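# Kit insulators into gray tote per pick-to-light display

## Task

Push the green START button. Then fill the gray tote with precisely the insulators the display behind the bins asks for: a half-length bar means take one from that bin, a full-length bar means take two. Nothing else may go in. Nothing may rest on the tote's rim or stick up above it, and neither arm's mount may have anything left on it. Display windows on the side nearer the bins refer to the nearer bins; the remaining windows refer to the farther bins. A part counts only if it stays in place without the robot holding it. Anything the robot is still touching at the end must not drop more than about a fingernail's width once released, or the task fails. Knocking or placing anything off the table also fails it.

## Robot and tools

Robot: two 6-joint arms, left_arm and right_arm, each with a parallel gripper. The names do not refer to sides of a camera image. A loose object may occasionally be nudged by an outside push.

Frame: one shared scene frame in metres. The origin sits on the table surface midway between the arms, +x points out over the table, +z points up, and left_arm is on the +y side. Each arm's reported end_effector_position is the point between the closed finger pads, and its error grows with reach. Fingers point along the gripper's +z axis and open and close along its y axis. Closed fingertips extend about 33 mm past that point, fully open ones about 9 mm. Closing pushes the tips roughly 24 mm farther out, so leave that clearance above surfaces.

Joint order, used in every row and every per-joint list: elbow, forearm roll, wrist pitch, waist, wrist roll, shoulder. Stated ranges in rad: elbow -2.792 to 2.792; all other joints -6.283 to 6.283. Actual ends may differ by 0.010 rad either way.

The row: 18 numbers, each in [-1, 1], always for both arms. Numbers 1-6 are left_arm joint offsets in the order above, then left gripper position, force_limit, speed. Numbers 7-15 are the same nine values for right_arm. Joint values are scaled offsets, not angles: 1.0 equals 1.398 rad for waist and shoulder, 2.097 rad for elbow, and 2.622 rad for forearm roll, wrist pitch and wrist roll. Gripper position: +1 fully open (140 mm), about -0.8 pads touching, -1 closes until blocked. force_limit on parts up to 40 mm wide: about 14 N at -1, 60 N at 0, 107 N at +1. speed: gap change of about 30 mm/s at -1, 140 at 0, 250 at +1. The gripper numbers are commands, including 0, so to leave a gripper unchanged repeat its previous three values.

execute_actions(actions): a list of actions. Each action is a table of at most 15 rows, one row per 1/30 s step. If there are fewer than 15 rows, the final row repeats to fill the action. Joint offsets in every row are measured from the angles at the start of that action, not from the previous row. For a call's first action, that start is the last reported state. An empty list just returns state and images. If any action asks a joint to go more than 0.010 rad beyond its range end, that action is refused for both arms. A malformed action, or a failing first action, rejects the whole call. A joint told to go past its real end is clipped there, and the result may say "joint sent to its limit". A missing line does not prove there is more room.

move(target, speed, blocking): target is one 18-number row. Its offsets are from the "Joint positions" in the latest result that shows them. All joints follow paths that finish together, so grippers trace curves. speed is the peak rate in rad/s of the joint with farthest to go: 0.01 to 2, default 0.5. Paths last 0.5 to 10 s and are cut off at 10 s. Moves ignore obstacles and the other arm. Gripper values are applied at the start. The result adds a "move:" line: the ending (done, off_target, moving, held, fault), limits=held or limits=none, and each arm's joint farthest from its target. With blocking=false the call returns after 0.5 s. Until a result shows the move has ended, check with wait(0) or call stop; other actions and moves are refused meanwhile.

wait(seconds): 0 to 10; arms hold their last command and a running move continues. stop(): brakes the running move, needing some distance, while the fingers keep going. zoom_image(camera, region): camera is cam_high, cam_left_wrist or cam_right_wrist. region is [x0, y0, x1, y1] in pixels, at most 504 by 504, with the origin at the top-left. show_instructions(): shows the reference pages. finished_scene(scene): ends the current scene permanently; pass its number.

Cameras: cam_high is 672x504; both wrist cameras are 504x504 fisheye.

Reading results: the state line gives each gripper's position, quaternion (wxyz) and velocities. Also listed: Joint positions, Joint velocities and Joint targets (what the joints are being driven toward now), plus joint torques (offset and noisy) and Flange force (includes the weight of a held object; "no reading" means there is no estimate). object_status: 0 moving, 1 blocked while opening, 2 blocked while closing (a grasp), 3 reached the command or pads met (a thin part may still be held). position_measured is in counts: 3 fully open, 230 pads together. After a grasp, confirm status 2. To squeeze harder, raise force_limit and switch position between -1 and -0.98. "joint command not followed" means a clearance check altered that arm's joint targets.

Motion limits: joint target rates are capped at 2.09 rad/s (waist, shoulder), 3.14 (elbow) and 3.93 (wrist joints). Targets stay within a lead of the measured angle: 0.456, 0.683 and 0.854 rad for those same groups. Targets are also scaled back if they would move the gripper more than 70 mm from where it is, so large moves take several actions.

Avoid: arms are stiff, so pressing even slightly past a firm contact can trip a fault. A joint torque at its load limit, or 144 N of outside force, halts that arm for 10 s and skips the rest of the call. Load limits: waist and shoulder 309 N m, elbow 145, wrist joints 40.9. Holding loads heats motors; a MOTOR HOT warning precedes a braking OVER-TEMPERATURE FAULT. Do not let the arms collide or push on each other. Avoid drops, slips, slams and hard impacts. Faster moves hit harder.

Each tool is called after "Emit:" as name(argument=value, ...) on one line, values as JSON.

Reference images:

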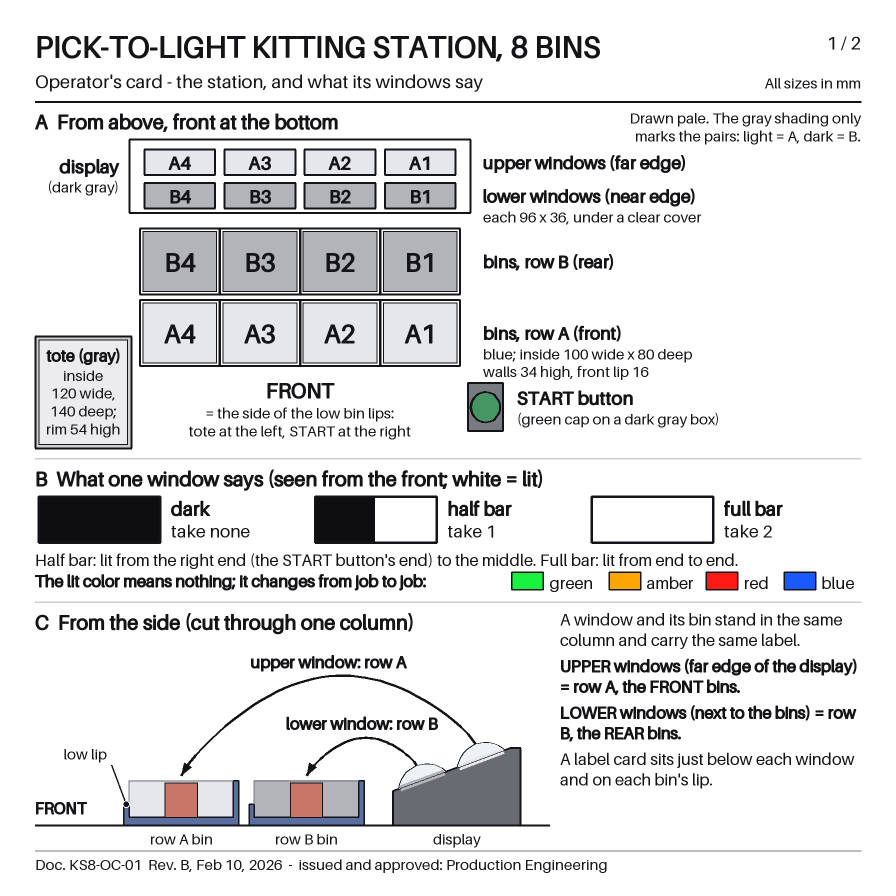

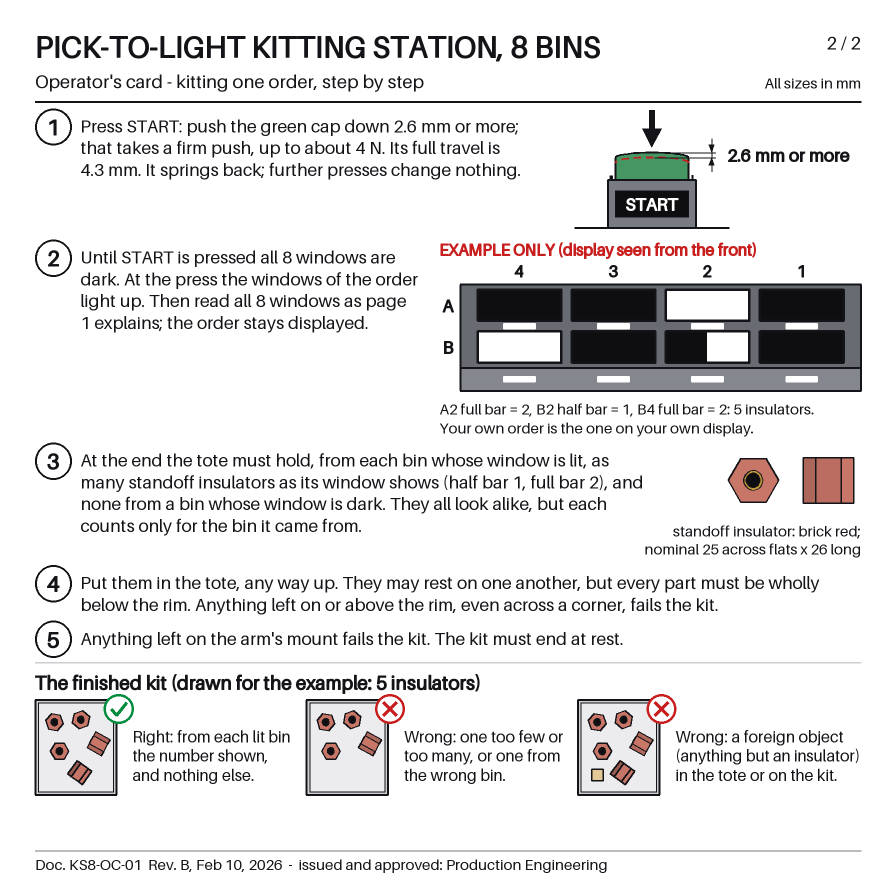

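## Session

Emit:
execute_actions(actions=[])

Scene clock: 0.00 s.
left_arm: end_effector_position=(+0.9210, +0.2427, +0.2911) position_measured=3 object_status=3 end_effector_quat_wxyz=(+0.326, +0.833, +0.431, -0.121) end_effector_velocity=(+0.000, -0.000, -0.001) end_effector_angular_velocity=(+0.000, +0.000, -0.000) | right_arm: end_effector_position=(+0.3044, -0.1497, +0.2089) position_measured=3 object_status=3 end_effector_quat_wxyz=(-0.073, -0.284, +0.785, -0.546) end_effector_velocity=(+0.000, +0.000, +0.000) end_effector_angular_velocity=(+0.000, -0.001, -0.001)
Joint names: [elbow, forearm roll, wrist pitch, waist, wrist roll, shoulder]
Joint positions: left_arm=[ 1.132 -0.725  1.25  -0.027  0.666  0.634] | right_arm=[ 1.693 -0.474  1.986  1.372 -0.882  0.541]
Joint velocities: left_arm=[ 0.    -0.    -0.001 -0.     0.     0.001] | right_arm=[-0.    -0.     0.    -0.     0.001  0.   ]
Joint torques (N m, as the joint torque sensors report them, + toward a larger angle): no reading
Flange force (N, the push that the arm receives, along the gripper's own x y z axes): no reading
Joint targets: left_arm=[1.132 -0.725 1.250 -0.027 0.666 0.634] | right_arm=[1.693 -0.474 1.986 1.372 -0.882 0.541]

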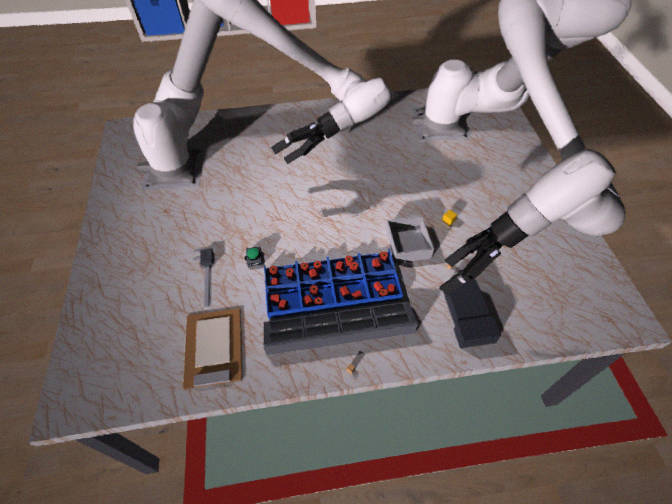

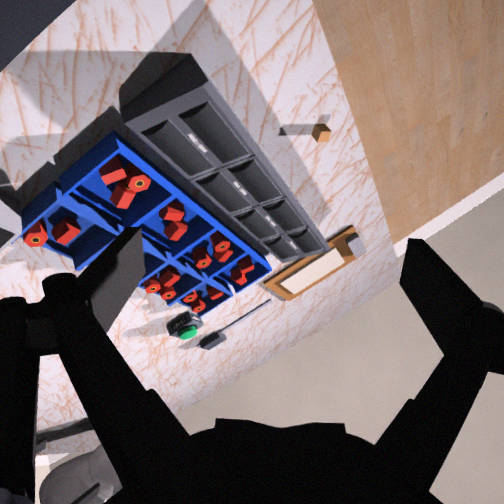

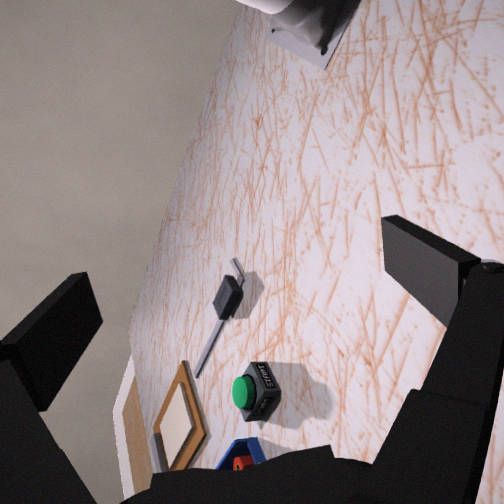

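Emit:
move(target=[0,0,0,0.6,0,-0.2,1,0,0,0.156,0.181,-0.33,-0.474,0,-0.39,1,0,0], speed=1)

Scene clock: 3.77 s.
left_arm: end_effector_position=(+0.7838, +0.9949, +0.5541) position_measured=3 object_status=3 end_effector_quat_wxyz=(+0.370, +0.608, +0.686, +0.150) end_effector_velocity=(-0.000, +0.001, +0.001) end_effector_angular_velocity=(+0.001, -0.001, +0.001) | right_arm: end_effector_position=(+0.4589, -0.2619, +0.1990) position_measured=3 object_status=3 end_effector_quat_wxyz=(+0.001, +0.019, +1.000, +0.001) end_effector_velocity=(+0.001, -0.000, +0.000) end_effector_angular_velocity=(-0.001, -0.002, -0.001)
Joint names: [elbow, forearm roll, wrist pitch, waist, wrist roll, shoulder]
Joint positions: left_arm=[ 1.132 -0.725  1.25   0.812  0.666  0.355] | right_arm=[ 2.02   0.001  1.121  0.709 -0.882 -0.004]
Joint velocities: left_arm=[-0.001  0.     0.     0.001 -0.    -0.   ] | right_arm=[-0.    -0.002 -0.     0.     0.002  0.   ]
Joint torques (N m, as the joint torque sensors report them, + toward a larger angle): left_arm=[-42.66   2.27  -0.87  -0.16   0.04 -75.91] | right_arm=[-38.29   3.58   0.07  -0.05  -0.08 -39.13]
Flange force (N, the push that the arm receives, along the gripper's own x y z axes): left_arm=[-2.8 -3.6 -1.6] | right_arm=[-1.3 1.6 2.5]
Joint targets: left_arm=[1.132 -0.725 1.250 0.812 0.666 0.355] | right_arm=[2.020 0.001 1.121 0.709 -0.882 -0.004]
move: done; limits=none; left_arm: farthest joint: the waist, 0.000 radians from its target (0.839 radians at the start); right_arm: farthest joint: the waist, 0.000 radians from its target (0.662 radians at the start)

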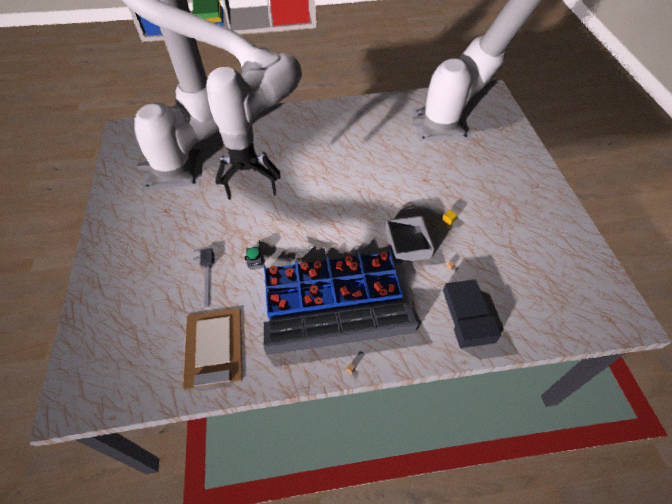

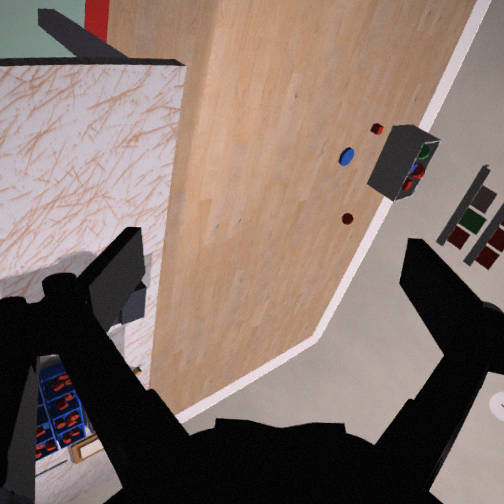

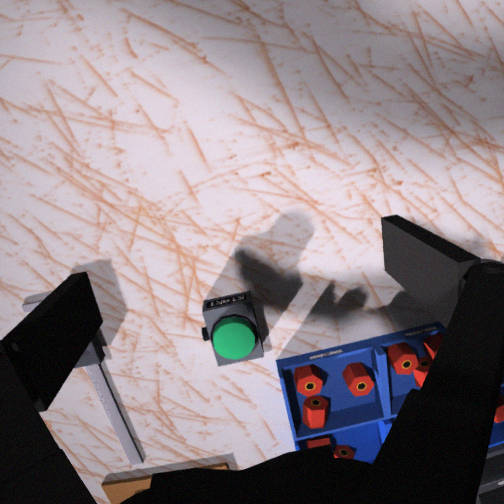

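Emit:
move(target=[0,0,0,0,0,0,1,0,0,-0.043,0,-0.048,-0.107,-0.049,0.158,1,0,0], speed=1)

Scene clock: 5.10 s.
left_arm: end_effector_position=(+0.7838, +0.9949, +0.5542) position_measured=3 object_status=3 end_effector_quat_wxyz=(+0.370, +0.608, +0.686, +0.150) end_effector_velocity=(+0.000, -0.001, +0.000) end_effector_angular_velocity=(-0.000, -0.000, -0.001) | right_arm: end_effector_position=(+0.5906, -0.2747, +0.1208) position_measured=3 object_status=3 end_effector_quat_wxyz=(-0.001, +0.029, +1.000, -0.000) end_effector_velocity=(+0.001, -0.000, -0.000) end_effector_angular_velocity=(-0.001, -0.000, +0.001)
Joint names: [elbow, forearm roll, wrist pitch, waist, wrist roll, shoulder]
Joint positions: left_arm=[ 1.132 -0.725  1.25   0.812  0.666  0.355] | right_arm=[ 1.93   0.001  0.995  0.559 -1.01   0.217]
Joint velocities: left_arm=[-0.001 -0.     0.    -0.001 -0.     0.   ] | right_arm=[-0.    -0.001 -0.    -0.001 -0.001  0.001]
Joint torques (N m, as the joint torque sensors report them, + toward a larger angle): left_arm=[-41.99   2.29  -1.08   0.79  -0.25 -77.4 ] | right_arm=[-34.82   3.49   0.34  -0.56   0.11 -58.83]
Flange force (N, the push that the arm receives, along the gripper's own x y z axes): left_arm=[-0.9 0.5 -0.6] | right_arm=[-1.4 2.0 2.0]
Joint targets: left_arm=[1.132 -0.725 1.250 0.812 0.666 0.355] | right_arm=[1.930 0.001 0.995 0.559 -1.010 0.217]
move: done; limits=none; left_arm: farthest joint: the waist, 0.000 radians from its target (0.000 radians at the start); right_arm: farthest joint: the waist, 0.000 radians from its target (0.149 radians at the start)

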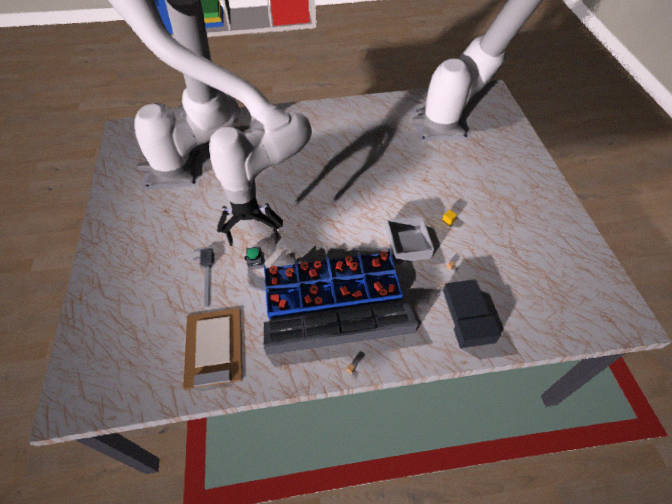

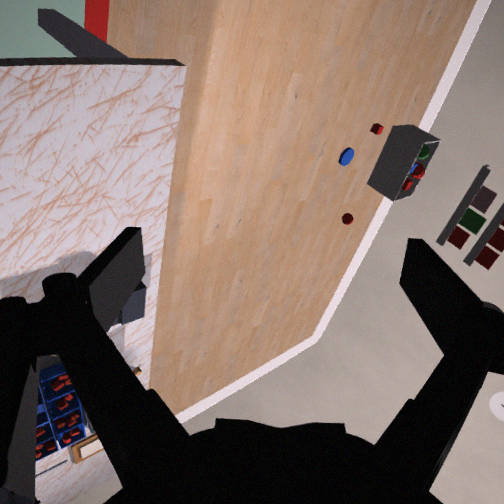

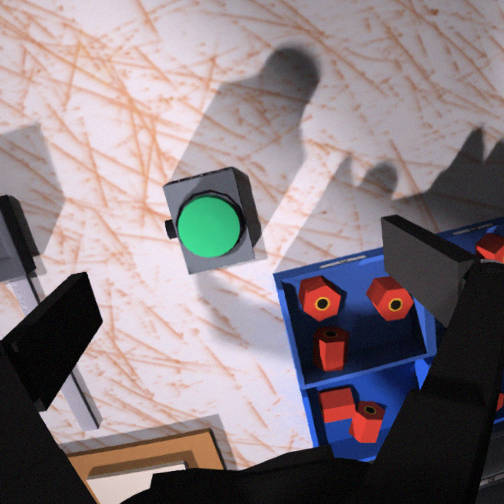

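Emit:
move(target=[0,0,0,0,0,0,1,0,0,0.022,0,-0.01,-0.008,-0.004,-0.014,-1,0,1])

Scene clock: 6.23 s.
left_arm: end_effector_position=(+0.7838, +0.9949, +0.5541) position_measured=3 object_status=3 end_effector_quat_wxyz=(+0.370, +0.608, +0.686, +0.150) end_effector_velocity=(-0.000, +0.000, -0.000) end_effector_angular_velocity=(+0.000, +0.000, -0.000) | right_arm: end_effector_position=(+0.5763, -0.2900, +0.1110) position_measured=233 object_status=3 end_effector_quat_wxyz=(-0.001, +0.030, +1.000, -0.000) end_effector_velocity=(-0.000, +0.000, +0.000) end_effector_angular_velocity=(+0.000, +0.000, +0.000)
Joint names: [elbow, forearm roll, wrist pitch, waist, wrist roll, shoulder]
Joint positions: left_arm=[ 1.132 -0.725  1.25   0.812  0.666  0.355] | right_arm=[ 1.976  0.001  0.969  0.548 -1.021  0.197]
Joint velocities: left_arm=[ 0.    -0.     0.     0.     0.001 -0.   ] | right_arm=[ 0.     0.001  0.     0.    -0.001 -0.   ]
Joint torques (N m, as the joint torque sensors report them, + toward a larger angle): left_arm=[-42.83   2.28  -1.23  -1.1    0.16 -78.39] | right_arm=[-35.76   3.55   0.17   1.49   0.33 -55.57]
Flange force (N, the push that the arm receives, along the gripper's own x y z axes): left_arm=[0.8 -0.8 -1.5] | right_arm=[-0.6 -3.3 2.5]
Joint targets: left_arm=[1.132 -0.725 1.250 0.812 0.666 0.355] | right_arm=[1.976 0.001 0.969 0.548 -1.021 0.197]
move: done; limits=none; left_arm: farthest joint: the waist, 0.000 radians from its target (0.000 radians at the start); right_arm: farthest joint: the waist, 0.000 radians from its target (0.011 radians at the start)

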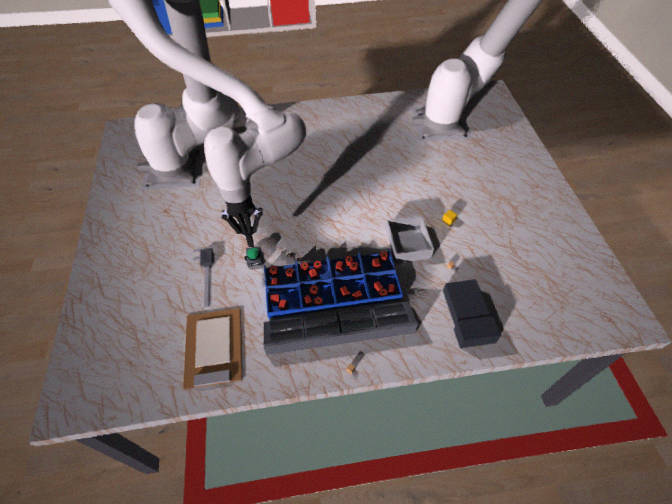

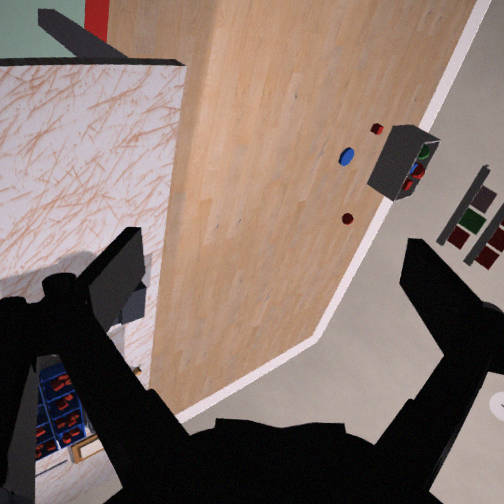

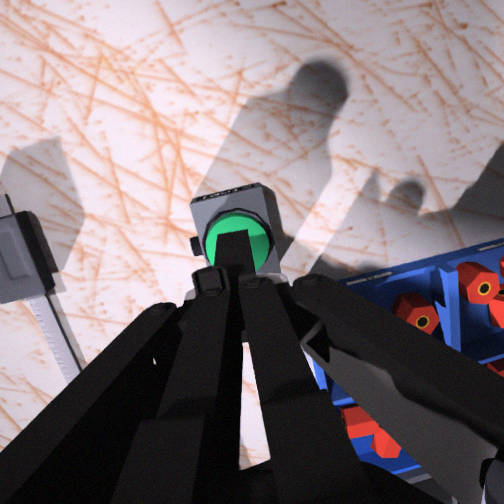

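Emit:
move(target=[0,0,0,0,0,0,1,0,0,0.0143,0,-0.018,0,0,0.013,-1,0,1], speed=0.1)

Emit:
move(target=[0,0,0,0,0,0,1,0,0,0.0027,0,-0.0043,0,0,0.004,-1,0,1], speed=0.03)

Scene clock: 7.27 s.
left_arm: end_effector_position=(+0.7838, +0.9949, +0.5541) position_measured=3 object_status=3 end_effector_quat_wxyz=(+0.370, +0.608, +0.686, +0.150) end_effector_velocity=(-0.000, +0.000, +0.001) end_effector_angular_velocity=(+0.001, -0.001, +0.000) | right_arm: end_effector_position=(+0.5719, -0.2924, +0.0869) position_measured=233 object_status=3 end_effector_quat_wxyz=(-0.001, +0.030, +1.000, -0.000) end_effector_velocity=(+0.000, -0.000, -0.000) end_effector_angular_velocity=(-0.001, -0.000, +0.001)
Joint names: [elbow, forearm roll, wrist pitch, waist, wrist roll, shoulder]
Joint positions: left_arm=[ 1.132 -0.725  1.25   0.812  0.666  0.355] | right_arm=[ 2.006  0.001  0.922  0.548 -1.021  0.215]
Joint velocities: left_arm=[-0.001 -0.     0.     0.    -0.    -0.001] | right_arm=[ 0.    -0.001 -0.    -0.    -0.     0.   ]
Joint torques (N m, as the joint torque sensors report them, + toward a larger angle): left_arm=[-42.09   2.25  -1.13  -1.31  -0.17 -78.73] | right_arm=[-34.34   3.65   0.37   0.69  -0.07 -55.4 ]
Flange force (N, the push that the arm receives, along the gripper's own x y z axes): left_arm=[2.2 1.1 -2.3] | right_arm=[1.2 -2.1 1.8]
Joint targets: left_arm=[1.132 -0.725 1.250 0.812 0.666 0.355] | right_arm=[2.006 0.001 0.922 0.548 -1.021 0.216]
move: done; limits=none; left_arm: farthest joint: the waist, 0.000 radians from its target (0.000 radians at the start); right_arm: farthest joint: the waist, 0.000 radians from its target (0.000 radians at the start)

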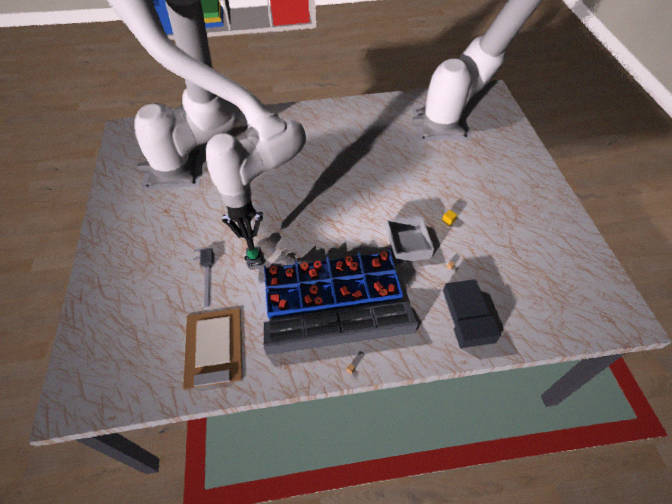

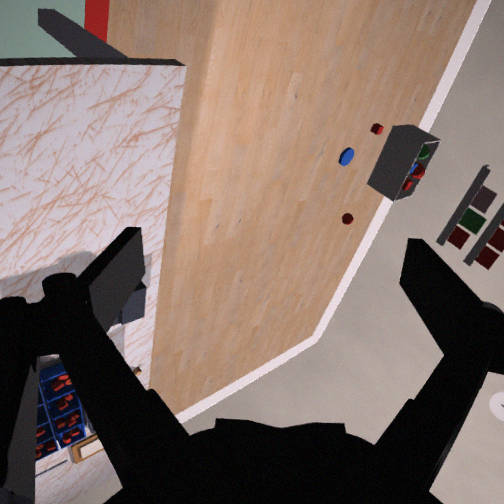

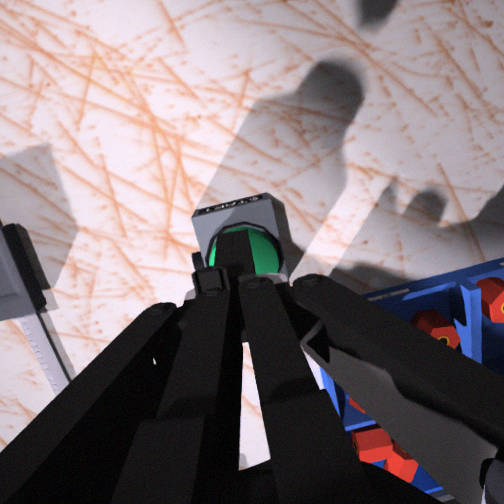

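Scene clock: 7.97 s.
left_arm: end_effector_position=(+0.7838, +0.9949, +0.5541) position_measured=3 object_status=3 end_effector_quat_wxyz=(+0.370, +0.608, +0.686, +0.150) end_effector_velocity=(+0.000, +0.001, -0.000) end_effector_angular_velocity=(+0.000, -0.000, +0.001) | right_arm: end_effector_position=(+0.5715, -0.2926, +0.0812) position_measured=233 object_status=3 end_effector_quat_wxyz=(-0.001, +0.030, +1.000, -0.000) end_effector_velocity=(+0.000, -0.000, -0.000) end_effector_angular_velocity=(-0.001, -0.000, -0.002)
Joint names: [elbow, forearm roll, wrist pitch, waist, wrist roll, shoulder]
Joint positions: left_arm=[ 1.132 -0.725  1.25   0.812  0.666  0.355] | right_arm=[ 2.012  0.001  0.911  0.548 -1.021  0.221]
Joint velocities: left_arm=[-0.    -0.    -0.001  0.     0.     0.   ] | right_arm=[ 0.001 -0.001 -0.001 -0.     0.002  0.   ]
Joint torques (N m, as the joint torque sensors report them, + toward a larger angle): left_arm=[-42.37   2.21  -1.08  -1.7   -0.21 -78.74] | right_arm=[-33.94   3.29   0.03  -1.12  -0.22 -55.32]
Flange force (N, the push that the arm receives, along the gripper's own x y z axes): left_arm=[2.5 0.2 -1.9] | right_arm=[3.1 0.5 0.7]
Joint targets: left_arm=[1.132 -0.725 1.250 0.812 0.666 0.355] | right_arm=[2.012 0.001 0.911 0.548 -1.021 0.221]
move: done; limits=none; left_arm: farthest joint: the waist, 0.000 radians from its target (0.000 radians at the start); right_arm: farthest joint: the waist, 0.000 radians from its target (0.000 radians at the start)

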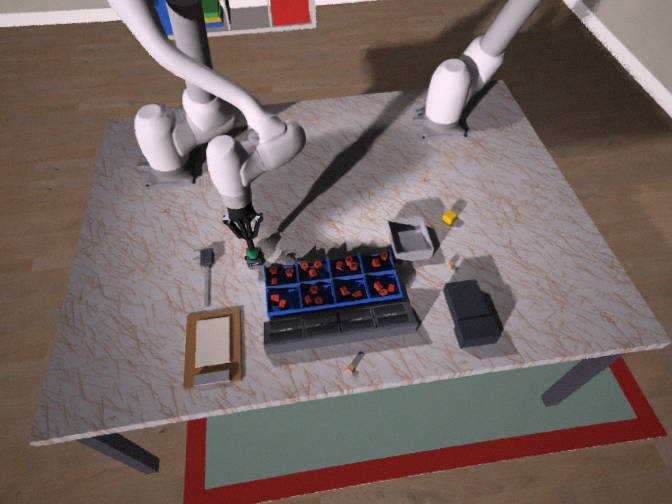

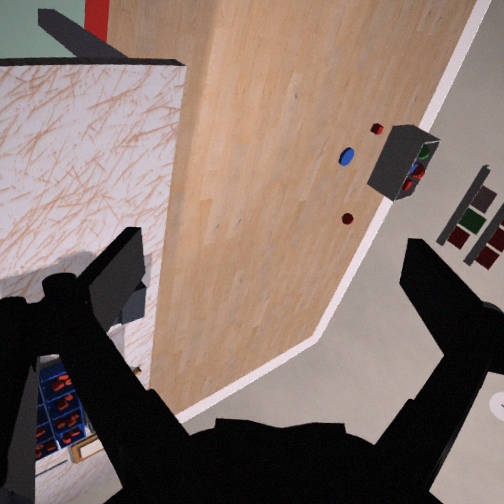

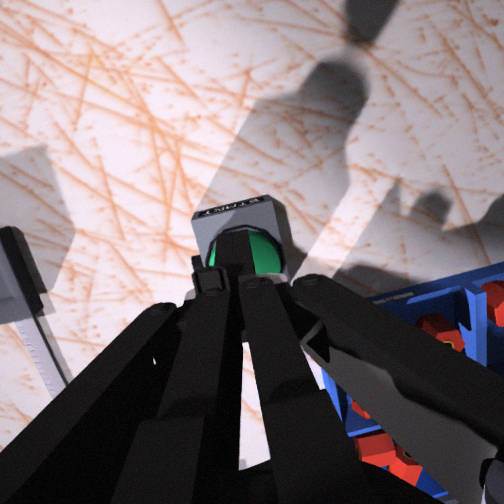

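Emit:
move(target=[0,0,0,0,0,0,1,0,0,0.0016,0,-0.0026,0,0,0.0024,-1,0,1], speed=0.02)

Emit:
move(target=[0,0,0,0,0,0,1,0,0,0.0016,0,-0.0026,0,0,0.0024,-1,0,1], speed=0.02)

Scene clock: 8.80 s.
left_arm: end_effector_position=(+0.7838, +0.9949, +0.5541) position_measured=3 object_status=3 end_effector_quat_wxyz=(+0.370, +0.608, +0.686, +0.150) end_effector_velocity=(-0.001, -0.000, -0.001) end_effector_angular_velocity=(-0.001, +0.001, -0.000) | right_arm: end_effector_position=(+0.5713, -0.2927, +0.0778) position_measured=233 object_status=3 end_effector_quat_wxyz=(-0.001, +0.030, +1.000, -0.000) end_effector_velocity=(-0.000, +0.000, -0.000) end_effector_angular_velocity=(-0.000, -0.000, -0.000)
Joint names: [elbow, forearm roll, wrist pitch, waist, wrist roll, shoulder]
Joint positions: left_arm=[ 1.132 -0.725  1.25   0.812  0.666  0.355] | right_arm=[ 2.015  0.001  0.904  0.548 -1.021  0.224]
Joint velocities: left_arm=[ 0.001 -0.     0.001  0.     0.    -0.   ] | right_arm=[ 0.    -0.    -0.     0.001  0.001  0.   ]
Joint torques (N m, as the joint torque sensors report them, + toward a larger angle): left_arm=[-42.33   2.03  -0.85  -1.41  -0.14 -77.01] | right_arm=[-33.62   3.6    0.19   0.53  -0.03 -56.97]
Flange force (N, the push that the arm receives, along the gripper's own x y z axes): left_arm=[-0.1 -2.4 -2.6] | right_arm=[-0.3 -0.7 2.5]
Joint targets: left_arm=[1.132 -0.725 1.250 0.812 0.666 0.355] | right_arm=[2.015 0.001 0.904 0.548 -1.021 0.224]
move: done; limits=none; left_arm: farthest joint: the waist, 0.000 radians from its target (0.000 radians at the start); right_arm: farthest joint: the waist, 0.000 radians from its target (0.000 radians at the start)

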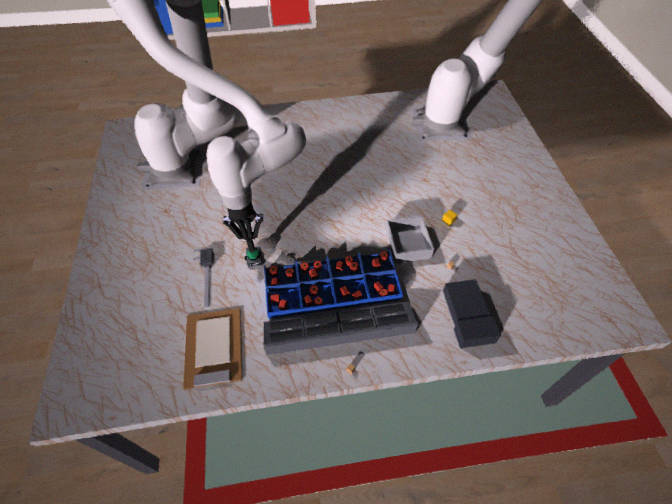

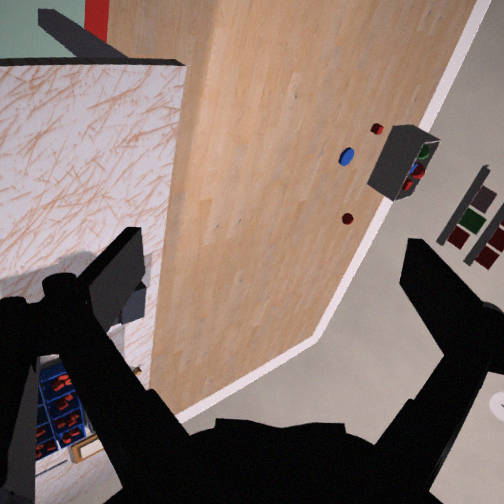

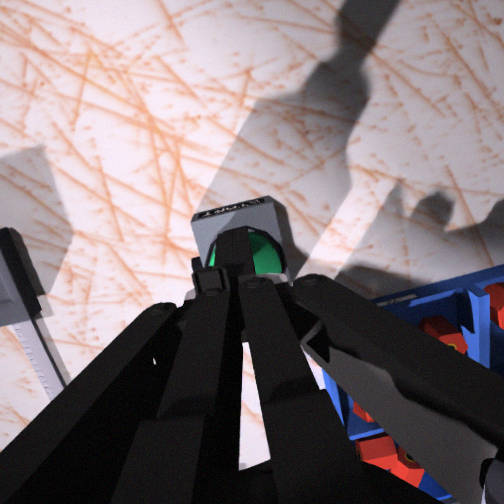

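Scene clock: 9.50 s.
left_arm: end_effector_position=(+0.7838, +0.9949, +0.5541) position_measured=3 object_status=3 end_effector_quat_wxyz=(+0.370, +0.608, +0.686, +0.150) end_effector_velocity=(-0.000, -0.000, -0.000) end_effector_angular_velocity=(-0.001, +0.001, -0.000) | right_arm: end_effector_position=(+0.5710, -0.2929, +0.0744) position_measured=233 object_status=3 end_effector_quat_wxyz=(-0.001, +0.030, +1.000, -0.000) end_effector_velocity=(+0.000, -0.000, -0.000) end_effector_angular_velocity=(-0.000, -0.001, +0.001)
Joint names: [elbow, forearm roll, wrist pitch, waist, wrist roll, shoulder]
Joint positions: left_arm=[ 1.132 -0.725  1.25   0.812  0.666  0.355] | right_arm=[ 2.019  0.001  0.897  0.548 -1.021  0.228]
Joint velocities: left_arm=[ 0.     0.     0.001  0.    -0.     0.   ] | right_arm=[-0.    -0.001 -0.001  0.    -0.001  0.   ]
Joint torques (N m, as the joint torque sensors report them, + toward a larger angle): left_arm=[-42.14   2.21  -0.99  -0.77  -0.08 -77.87] | right_arm=[-33.67   3.41   0.06  -0.41  -0.23 -56.14]
Flange force (N, the push that the arm receives, along the gripper's own x y z axes): left_arm=[0.7 0.1 -1.7] | right_arm=[2.1 0.0 1.2]
Joint targets: left_arm=[1.132 -0.725 1.250 0.812 0.666 0.355] | right_arm=[2.019 0.001 0.897 0.548 -1.021 0.228]
move: done; limits=none; left_arm: farthest joint: the waist, 0.000 radians from its target (0.000 radians at the start); right_arm: farthest joint: the waist, 0.000 radians from its target (0.000 radians at the start)

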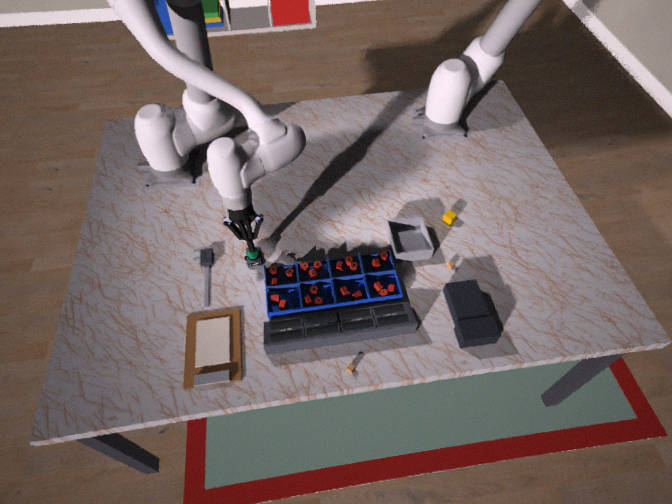

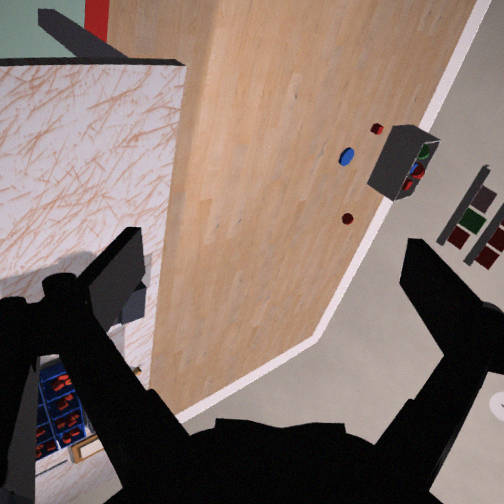

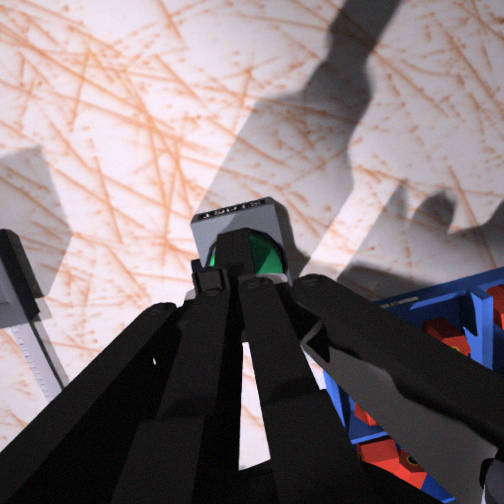

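Emit:
move(target=[0,0,0,0,0,0,1,0,0,0.0016,0,-0.0026,0,0,0.0024,-1,0,1], speed=0.02)

Emit:
move(target=[0,0,0,0,0,0,1,0,0,0.0012,0,-0.002,0,0,0.0018,-1,0,1], speed=0.02)

Scene clock: 10.37 s.
left_arm: end_effector_position=(+0.7838, +0.9949, +0.5541) position_measured=3 object_status=3 end_effector_quat_wxyz=(+0.370, +0.608, +0.686, +0.150) end_effector_velocity=(+0.000, +0.000, -0.001) end_effector_angular_velocity=(-0.001, +0.001, -0.000) | right_arm: end_effector_position=(+0.5708, -0.2930, +0.0710) position_measured=233 object_status=3 end_effector_quat_wxyz=(-0.001, +0.030, +1.000, -0.000) end_effector_velocity=(-0.000, -0.000, -0.000) end_effector_angular_velocity=(+0.000, +0.000, -0.001)
Joint names: [elbow, forearm roll, wrist pitch, waist, wrist roll, shoulder]
Joint positions: left_arm=[ 1.132 -0.725  1.25   0.812  0.666  0.355] | right_arm=[ 2.022  0.001  0.89   0.548 -1.021  0.231]
Joint velocities: left_arm=[ 0.    -0.     0.    -0.    -0.     0.001] | right_arm=[ 0.     0.001 -0.    -0.     0.001  0.   ]
Joint torques (N m, as the joint torque sensors report them, + toward a larger angle): left_arm=[-42.73   2.31  -0.99  -1.55  -0.45 -78.06] | right_arm=[-30.2    3.41   0.41  -0.34  -0.16 -53.75]
Flange force (N, the push that the arm receives, along the gripper's own x y z axes): left_arm=[1.6 -2.2 -1.6] | right_arm=[0.0 1.0 -3.6]
Joint targets: left_arm=[1.132 -0.725 1.250 0.812 0.666 0.355] | right_arm=[2.022 0.001 0.890 0.548 -1.021 0.231]
move: done; limits=none; left_arm: farthest joint: the waist, 0.000 radians from its target (0.000 radians at the start); right_arm: farthest joint: the waist, 0.000 radians from its target (0.000 radians at the start)

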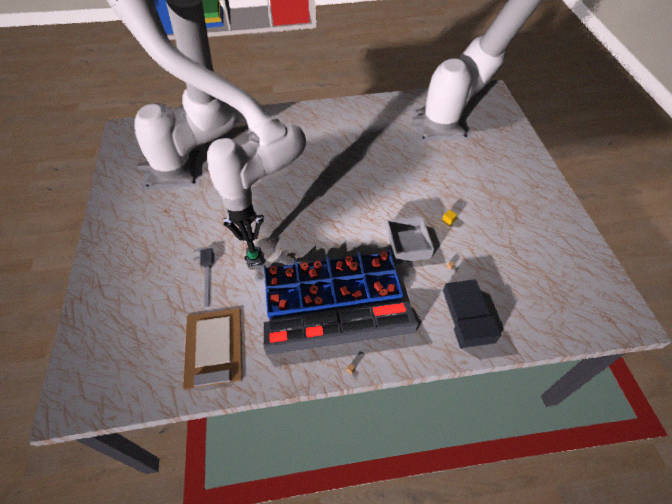

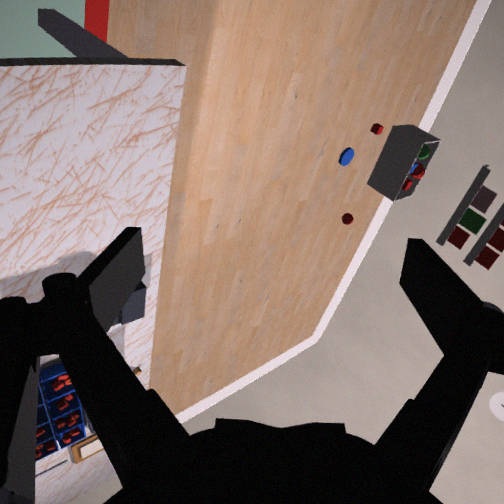

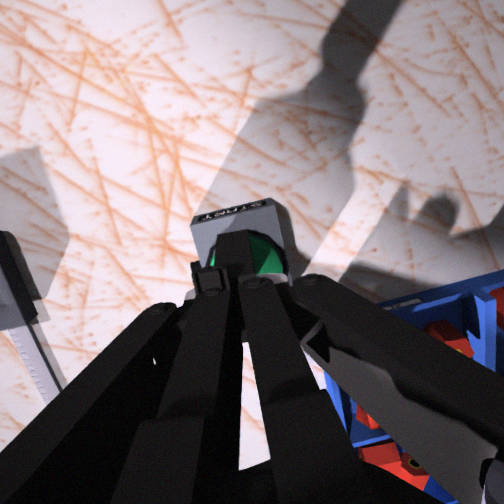

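Scene clock: 11.07 s.
left_arm: end_effector_position=(+0.7838, +0.9949, +0.5541) position_measured=3 object_status=3 end_effector_quat_wxyz=(+0.370, +0.608, +0.686, +0.150) end_effector_velocity=(+0.000, -0.000, -0.000) end_effector_angular_velocity=(-0.001, +0.001, -0.001) | right_arm: end_effector_position=(+0.5707, -0.2930, +0.0687) position_measured=233 object_status=3 end_effector_quat_wxyz=(-0.001, +0.030, +1.000, -0.000) end_effector_velocity=(-0.001, -0.000, -0.001) end_effector_angular_velocity=(+0.000, +0.002, +0.001)
Joint names: [elbow, forearm roll, wrist pitch, waist, wrist roll, shoulder]
Joint positions: left_arm=[ 1.132 -0.725  1.25   0.812  0.666  0.355] | right_arm=[ 2.024  0.001  0.885  0.548 -1.021  0.233]
Joint velocities: left_arm=[-0.    -0.     0.001 -0.    -0.     0.   ] | right_arm=[ 0.002  0.001 -0.001 -0.    -0.002  0.001]
Joint torques (N m, as the joint torque sensors report them, + toward a larger angle): left_arm=[-42.58   2.25  -1.17  -0.36  -0.22 -77.72] | right_arm=[ -8.94   3.09  -2.73   0.36  -0.19 -18.09]
Flange force (N, the push that the arm receives, along the gripper's own x y z axes): left_arm=[0.1 -1.2 -1.2] | right_arm=[6.9 -5.2 -67.2]
Joint targets: left_arm=[1.132 -0.725 1.250 0.812 0.666 0.355] | right_arm=[2.025 0.001 0.885 0.548 -1.021 0.234]
move: done; limits=none; left_arm: farthest joint: the waist, 0.000 radians from its target (0.000 radians at the start); right_arm: farthest joint: the wrist pitch, 0.001 radians from its target (0.006 radians at the start)

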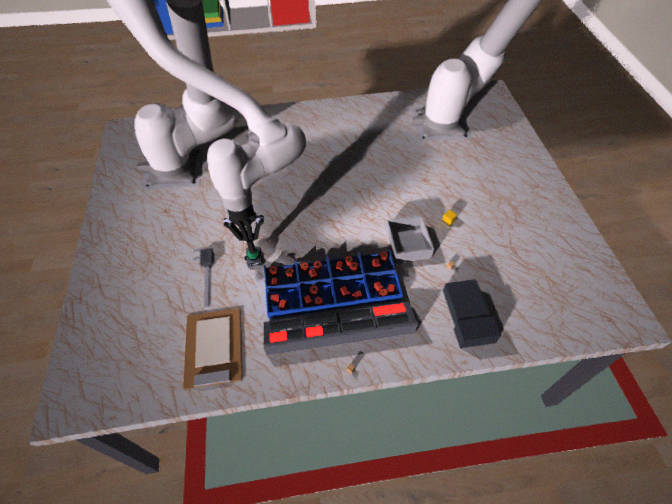

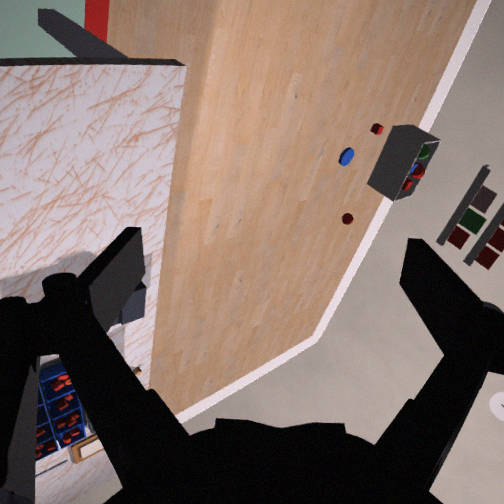

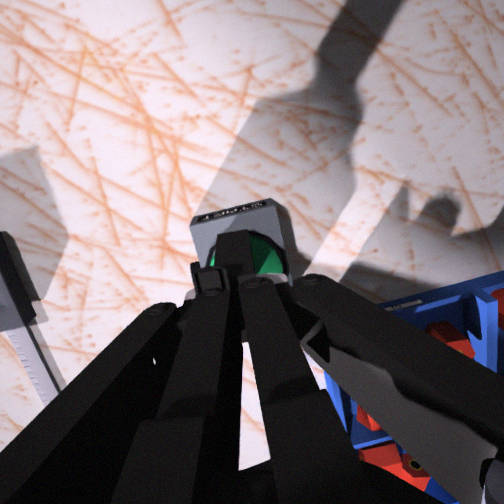

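Emit:
move(target=[0,0,0,0,0,0,1,0,0,-0.022,0,0.035,0,0,-0.033,-0.2,0,1])

Emit:
move(target=[0,0,0,0,0,0,1,0,0,-0.103,0,0.018,0.058,0.031,0.121,-0.2,0,1])

Scene clock: 12.23 s.
left_arm: end_effector_position=(+0.7838, +0.9949, +0.5541) position_measured=3 object_status=3 end_effector_quat_wxyz=(+0.370, +0.608, +0.686, +0.150) end_effector_velocity=(-0.001, -0.001, -0.000) end_effector_angular_velocity=(-0.001, +0.001, +0.000) | right_arm: end_effector_position=(+0.5734, -0.2916, +0.1160) position_measured=154 object_status=3 end_effector_quat_wxyz=(-0.001, +0.030, +1.000, -0.000) end_effector_velocity=(+0.000, +0.000, +0.001) end_effector_angular_velocity=(+0.001, -0.001, -0.000)
Joint names: [elbow, forearm roll, wrist pitch, waist, wrist roll, shoulder]
Joint positions: left_arm=[ 1.132 -0.725  1.25   0.812  0.666  0.355] | right_arm=[ 1.978  0.001  0.977  0.548 -1.021  0.187]
Joint velocities: left_arm=[ 0.002 -0.     0.     0.    -0.    -0.001] | right_arm=[-0.001  0.001  0.     0.     0.    -0.   ]
Joint torques (N m, as the joint torque sensors report them, + toward a larger angle): left_arm=[-41.91   2.03  -1.     0.01  -0.15 -76.43] | right_arm=[-35.09   3.21  -0.05   1.52   0.48 -57.54]
Flange force (N, the push that the arm receives, along the gripper's own x y z axes): left_arm=[-1.5 -1.2 -2.0] | right_arm=[-5.5 -0.3 4.2]
Joint targets: left_arm=[1.132 -0.725 1.250 0.812 0.666 0.355] | right_arm=[1.978 0.001 0.977 0.548 -1.021 0.187]
move: done; limits=none; left_arm: farthest joint: the waist, 0.000 radians from its target (0.000 radians at the start); right_arm: farthest joint: the waist, 0.000 radians from its target (0.000 radians at the start)

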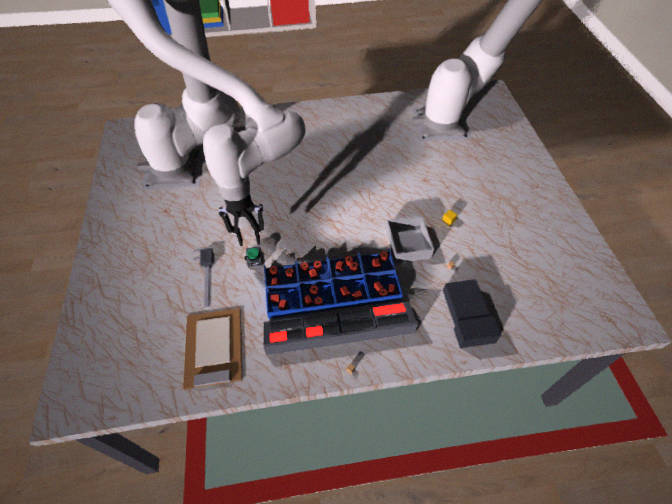

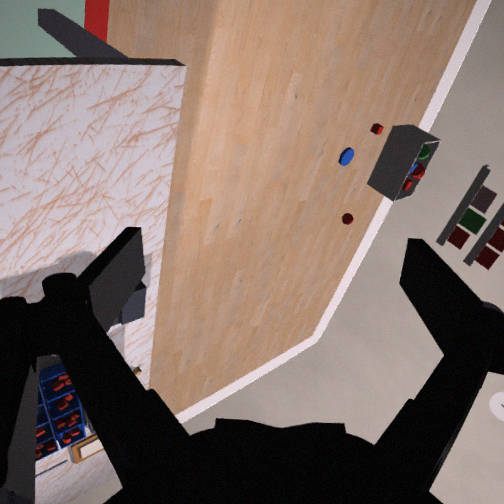

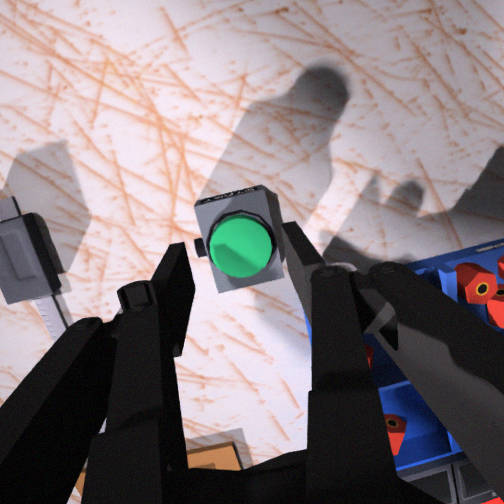

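Scene clock: 13.10 s.
left_arm: end_effector_position=(+0.7838, +0.9949, +0.5541) position_measured=3 object_status=3 end_effector_quat_wxyz=(+0.370, +0.608, +0.686, +0.150) end_effector_velocity=(+0.000, +0.000, +0.000) end_effector_angular_velocity=(+0.000, -0.000, -0.000) | right_arm: end_effector_position=(+0.6439, -0.1905, +0.1099) position_measured=154 object_status=3 end_effector_quat_wxyz=(-0.001, +0.030, +1.000, -0.000) end_effector_velocity=(+0.000, +0.001, -0.000) end_effector_angular_velocity=(+0.001, +0.001, -0.000)
Joint names: [elbow, forearm roll, wrist pitch, waist, wrist roll, shoulder]
Joint positions: left_arm=[ 1.132 -0.725  1.25   0.812  0.666  0.355] | right_arm=[ 1.762  0.001  1.024  0.629 -0.94   0.356]
Joint velocities: left_arm=[-0.001 -0.     0.001  0.     0.     0.   ] | right_arm=[-0.001  0.002 -0.    -0.    -0.001  0.001]
Joint torques (N m, as the joint torque sensors report them, + toward a larger angle): left_arm=[-42.09   2.3   -1.04   0.11  -0.13 -77.43] | right_arm=[-36.95   3.52   0.2    1.08   0.08 -73.93]
Flange force (N, the push that the arm receives, along the gripper's own x y z axes): left_arm=[-0.6 0.2 -1.4] | right_arm=[-1.1 -1.3 3.5]
Joint targets: left_arm=[1.132 -0.725 1.250 0.812 0.666 0.355] | right_arm=[1.762 0.001 1.024 0.629 -0.940 0.356]
move: done; limits=none; left_arm: farthest joint: the waist, 0.000 radians from its target (0.000 radians at the start); right_arm: farthest joint: the waist, 0.000 radians from its target (0.081 radians at the start)

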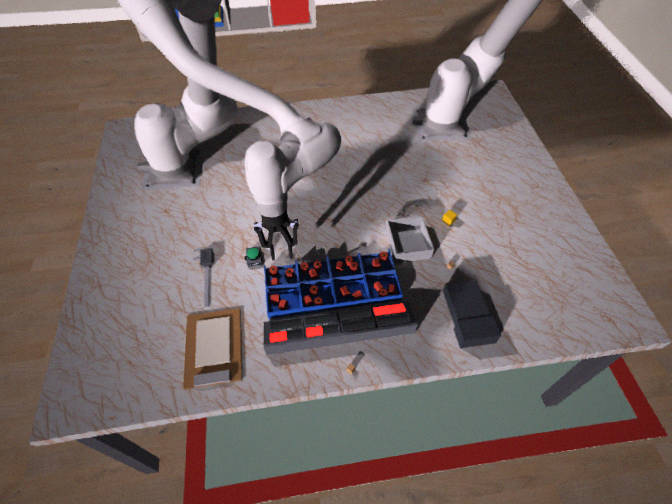

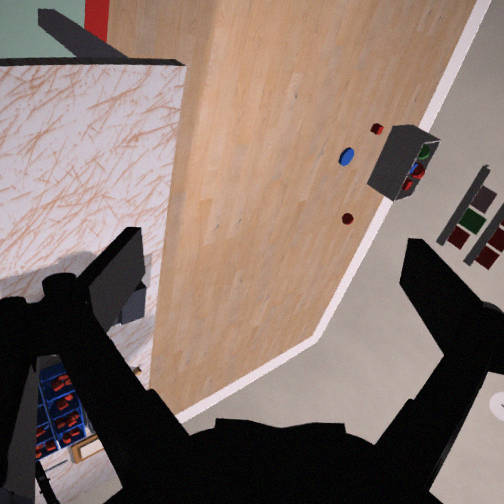

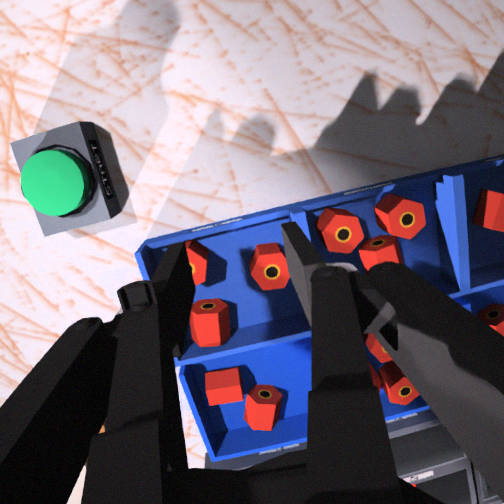

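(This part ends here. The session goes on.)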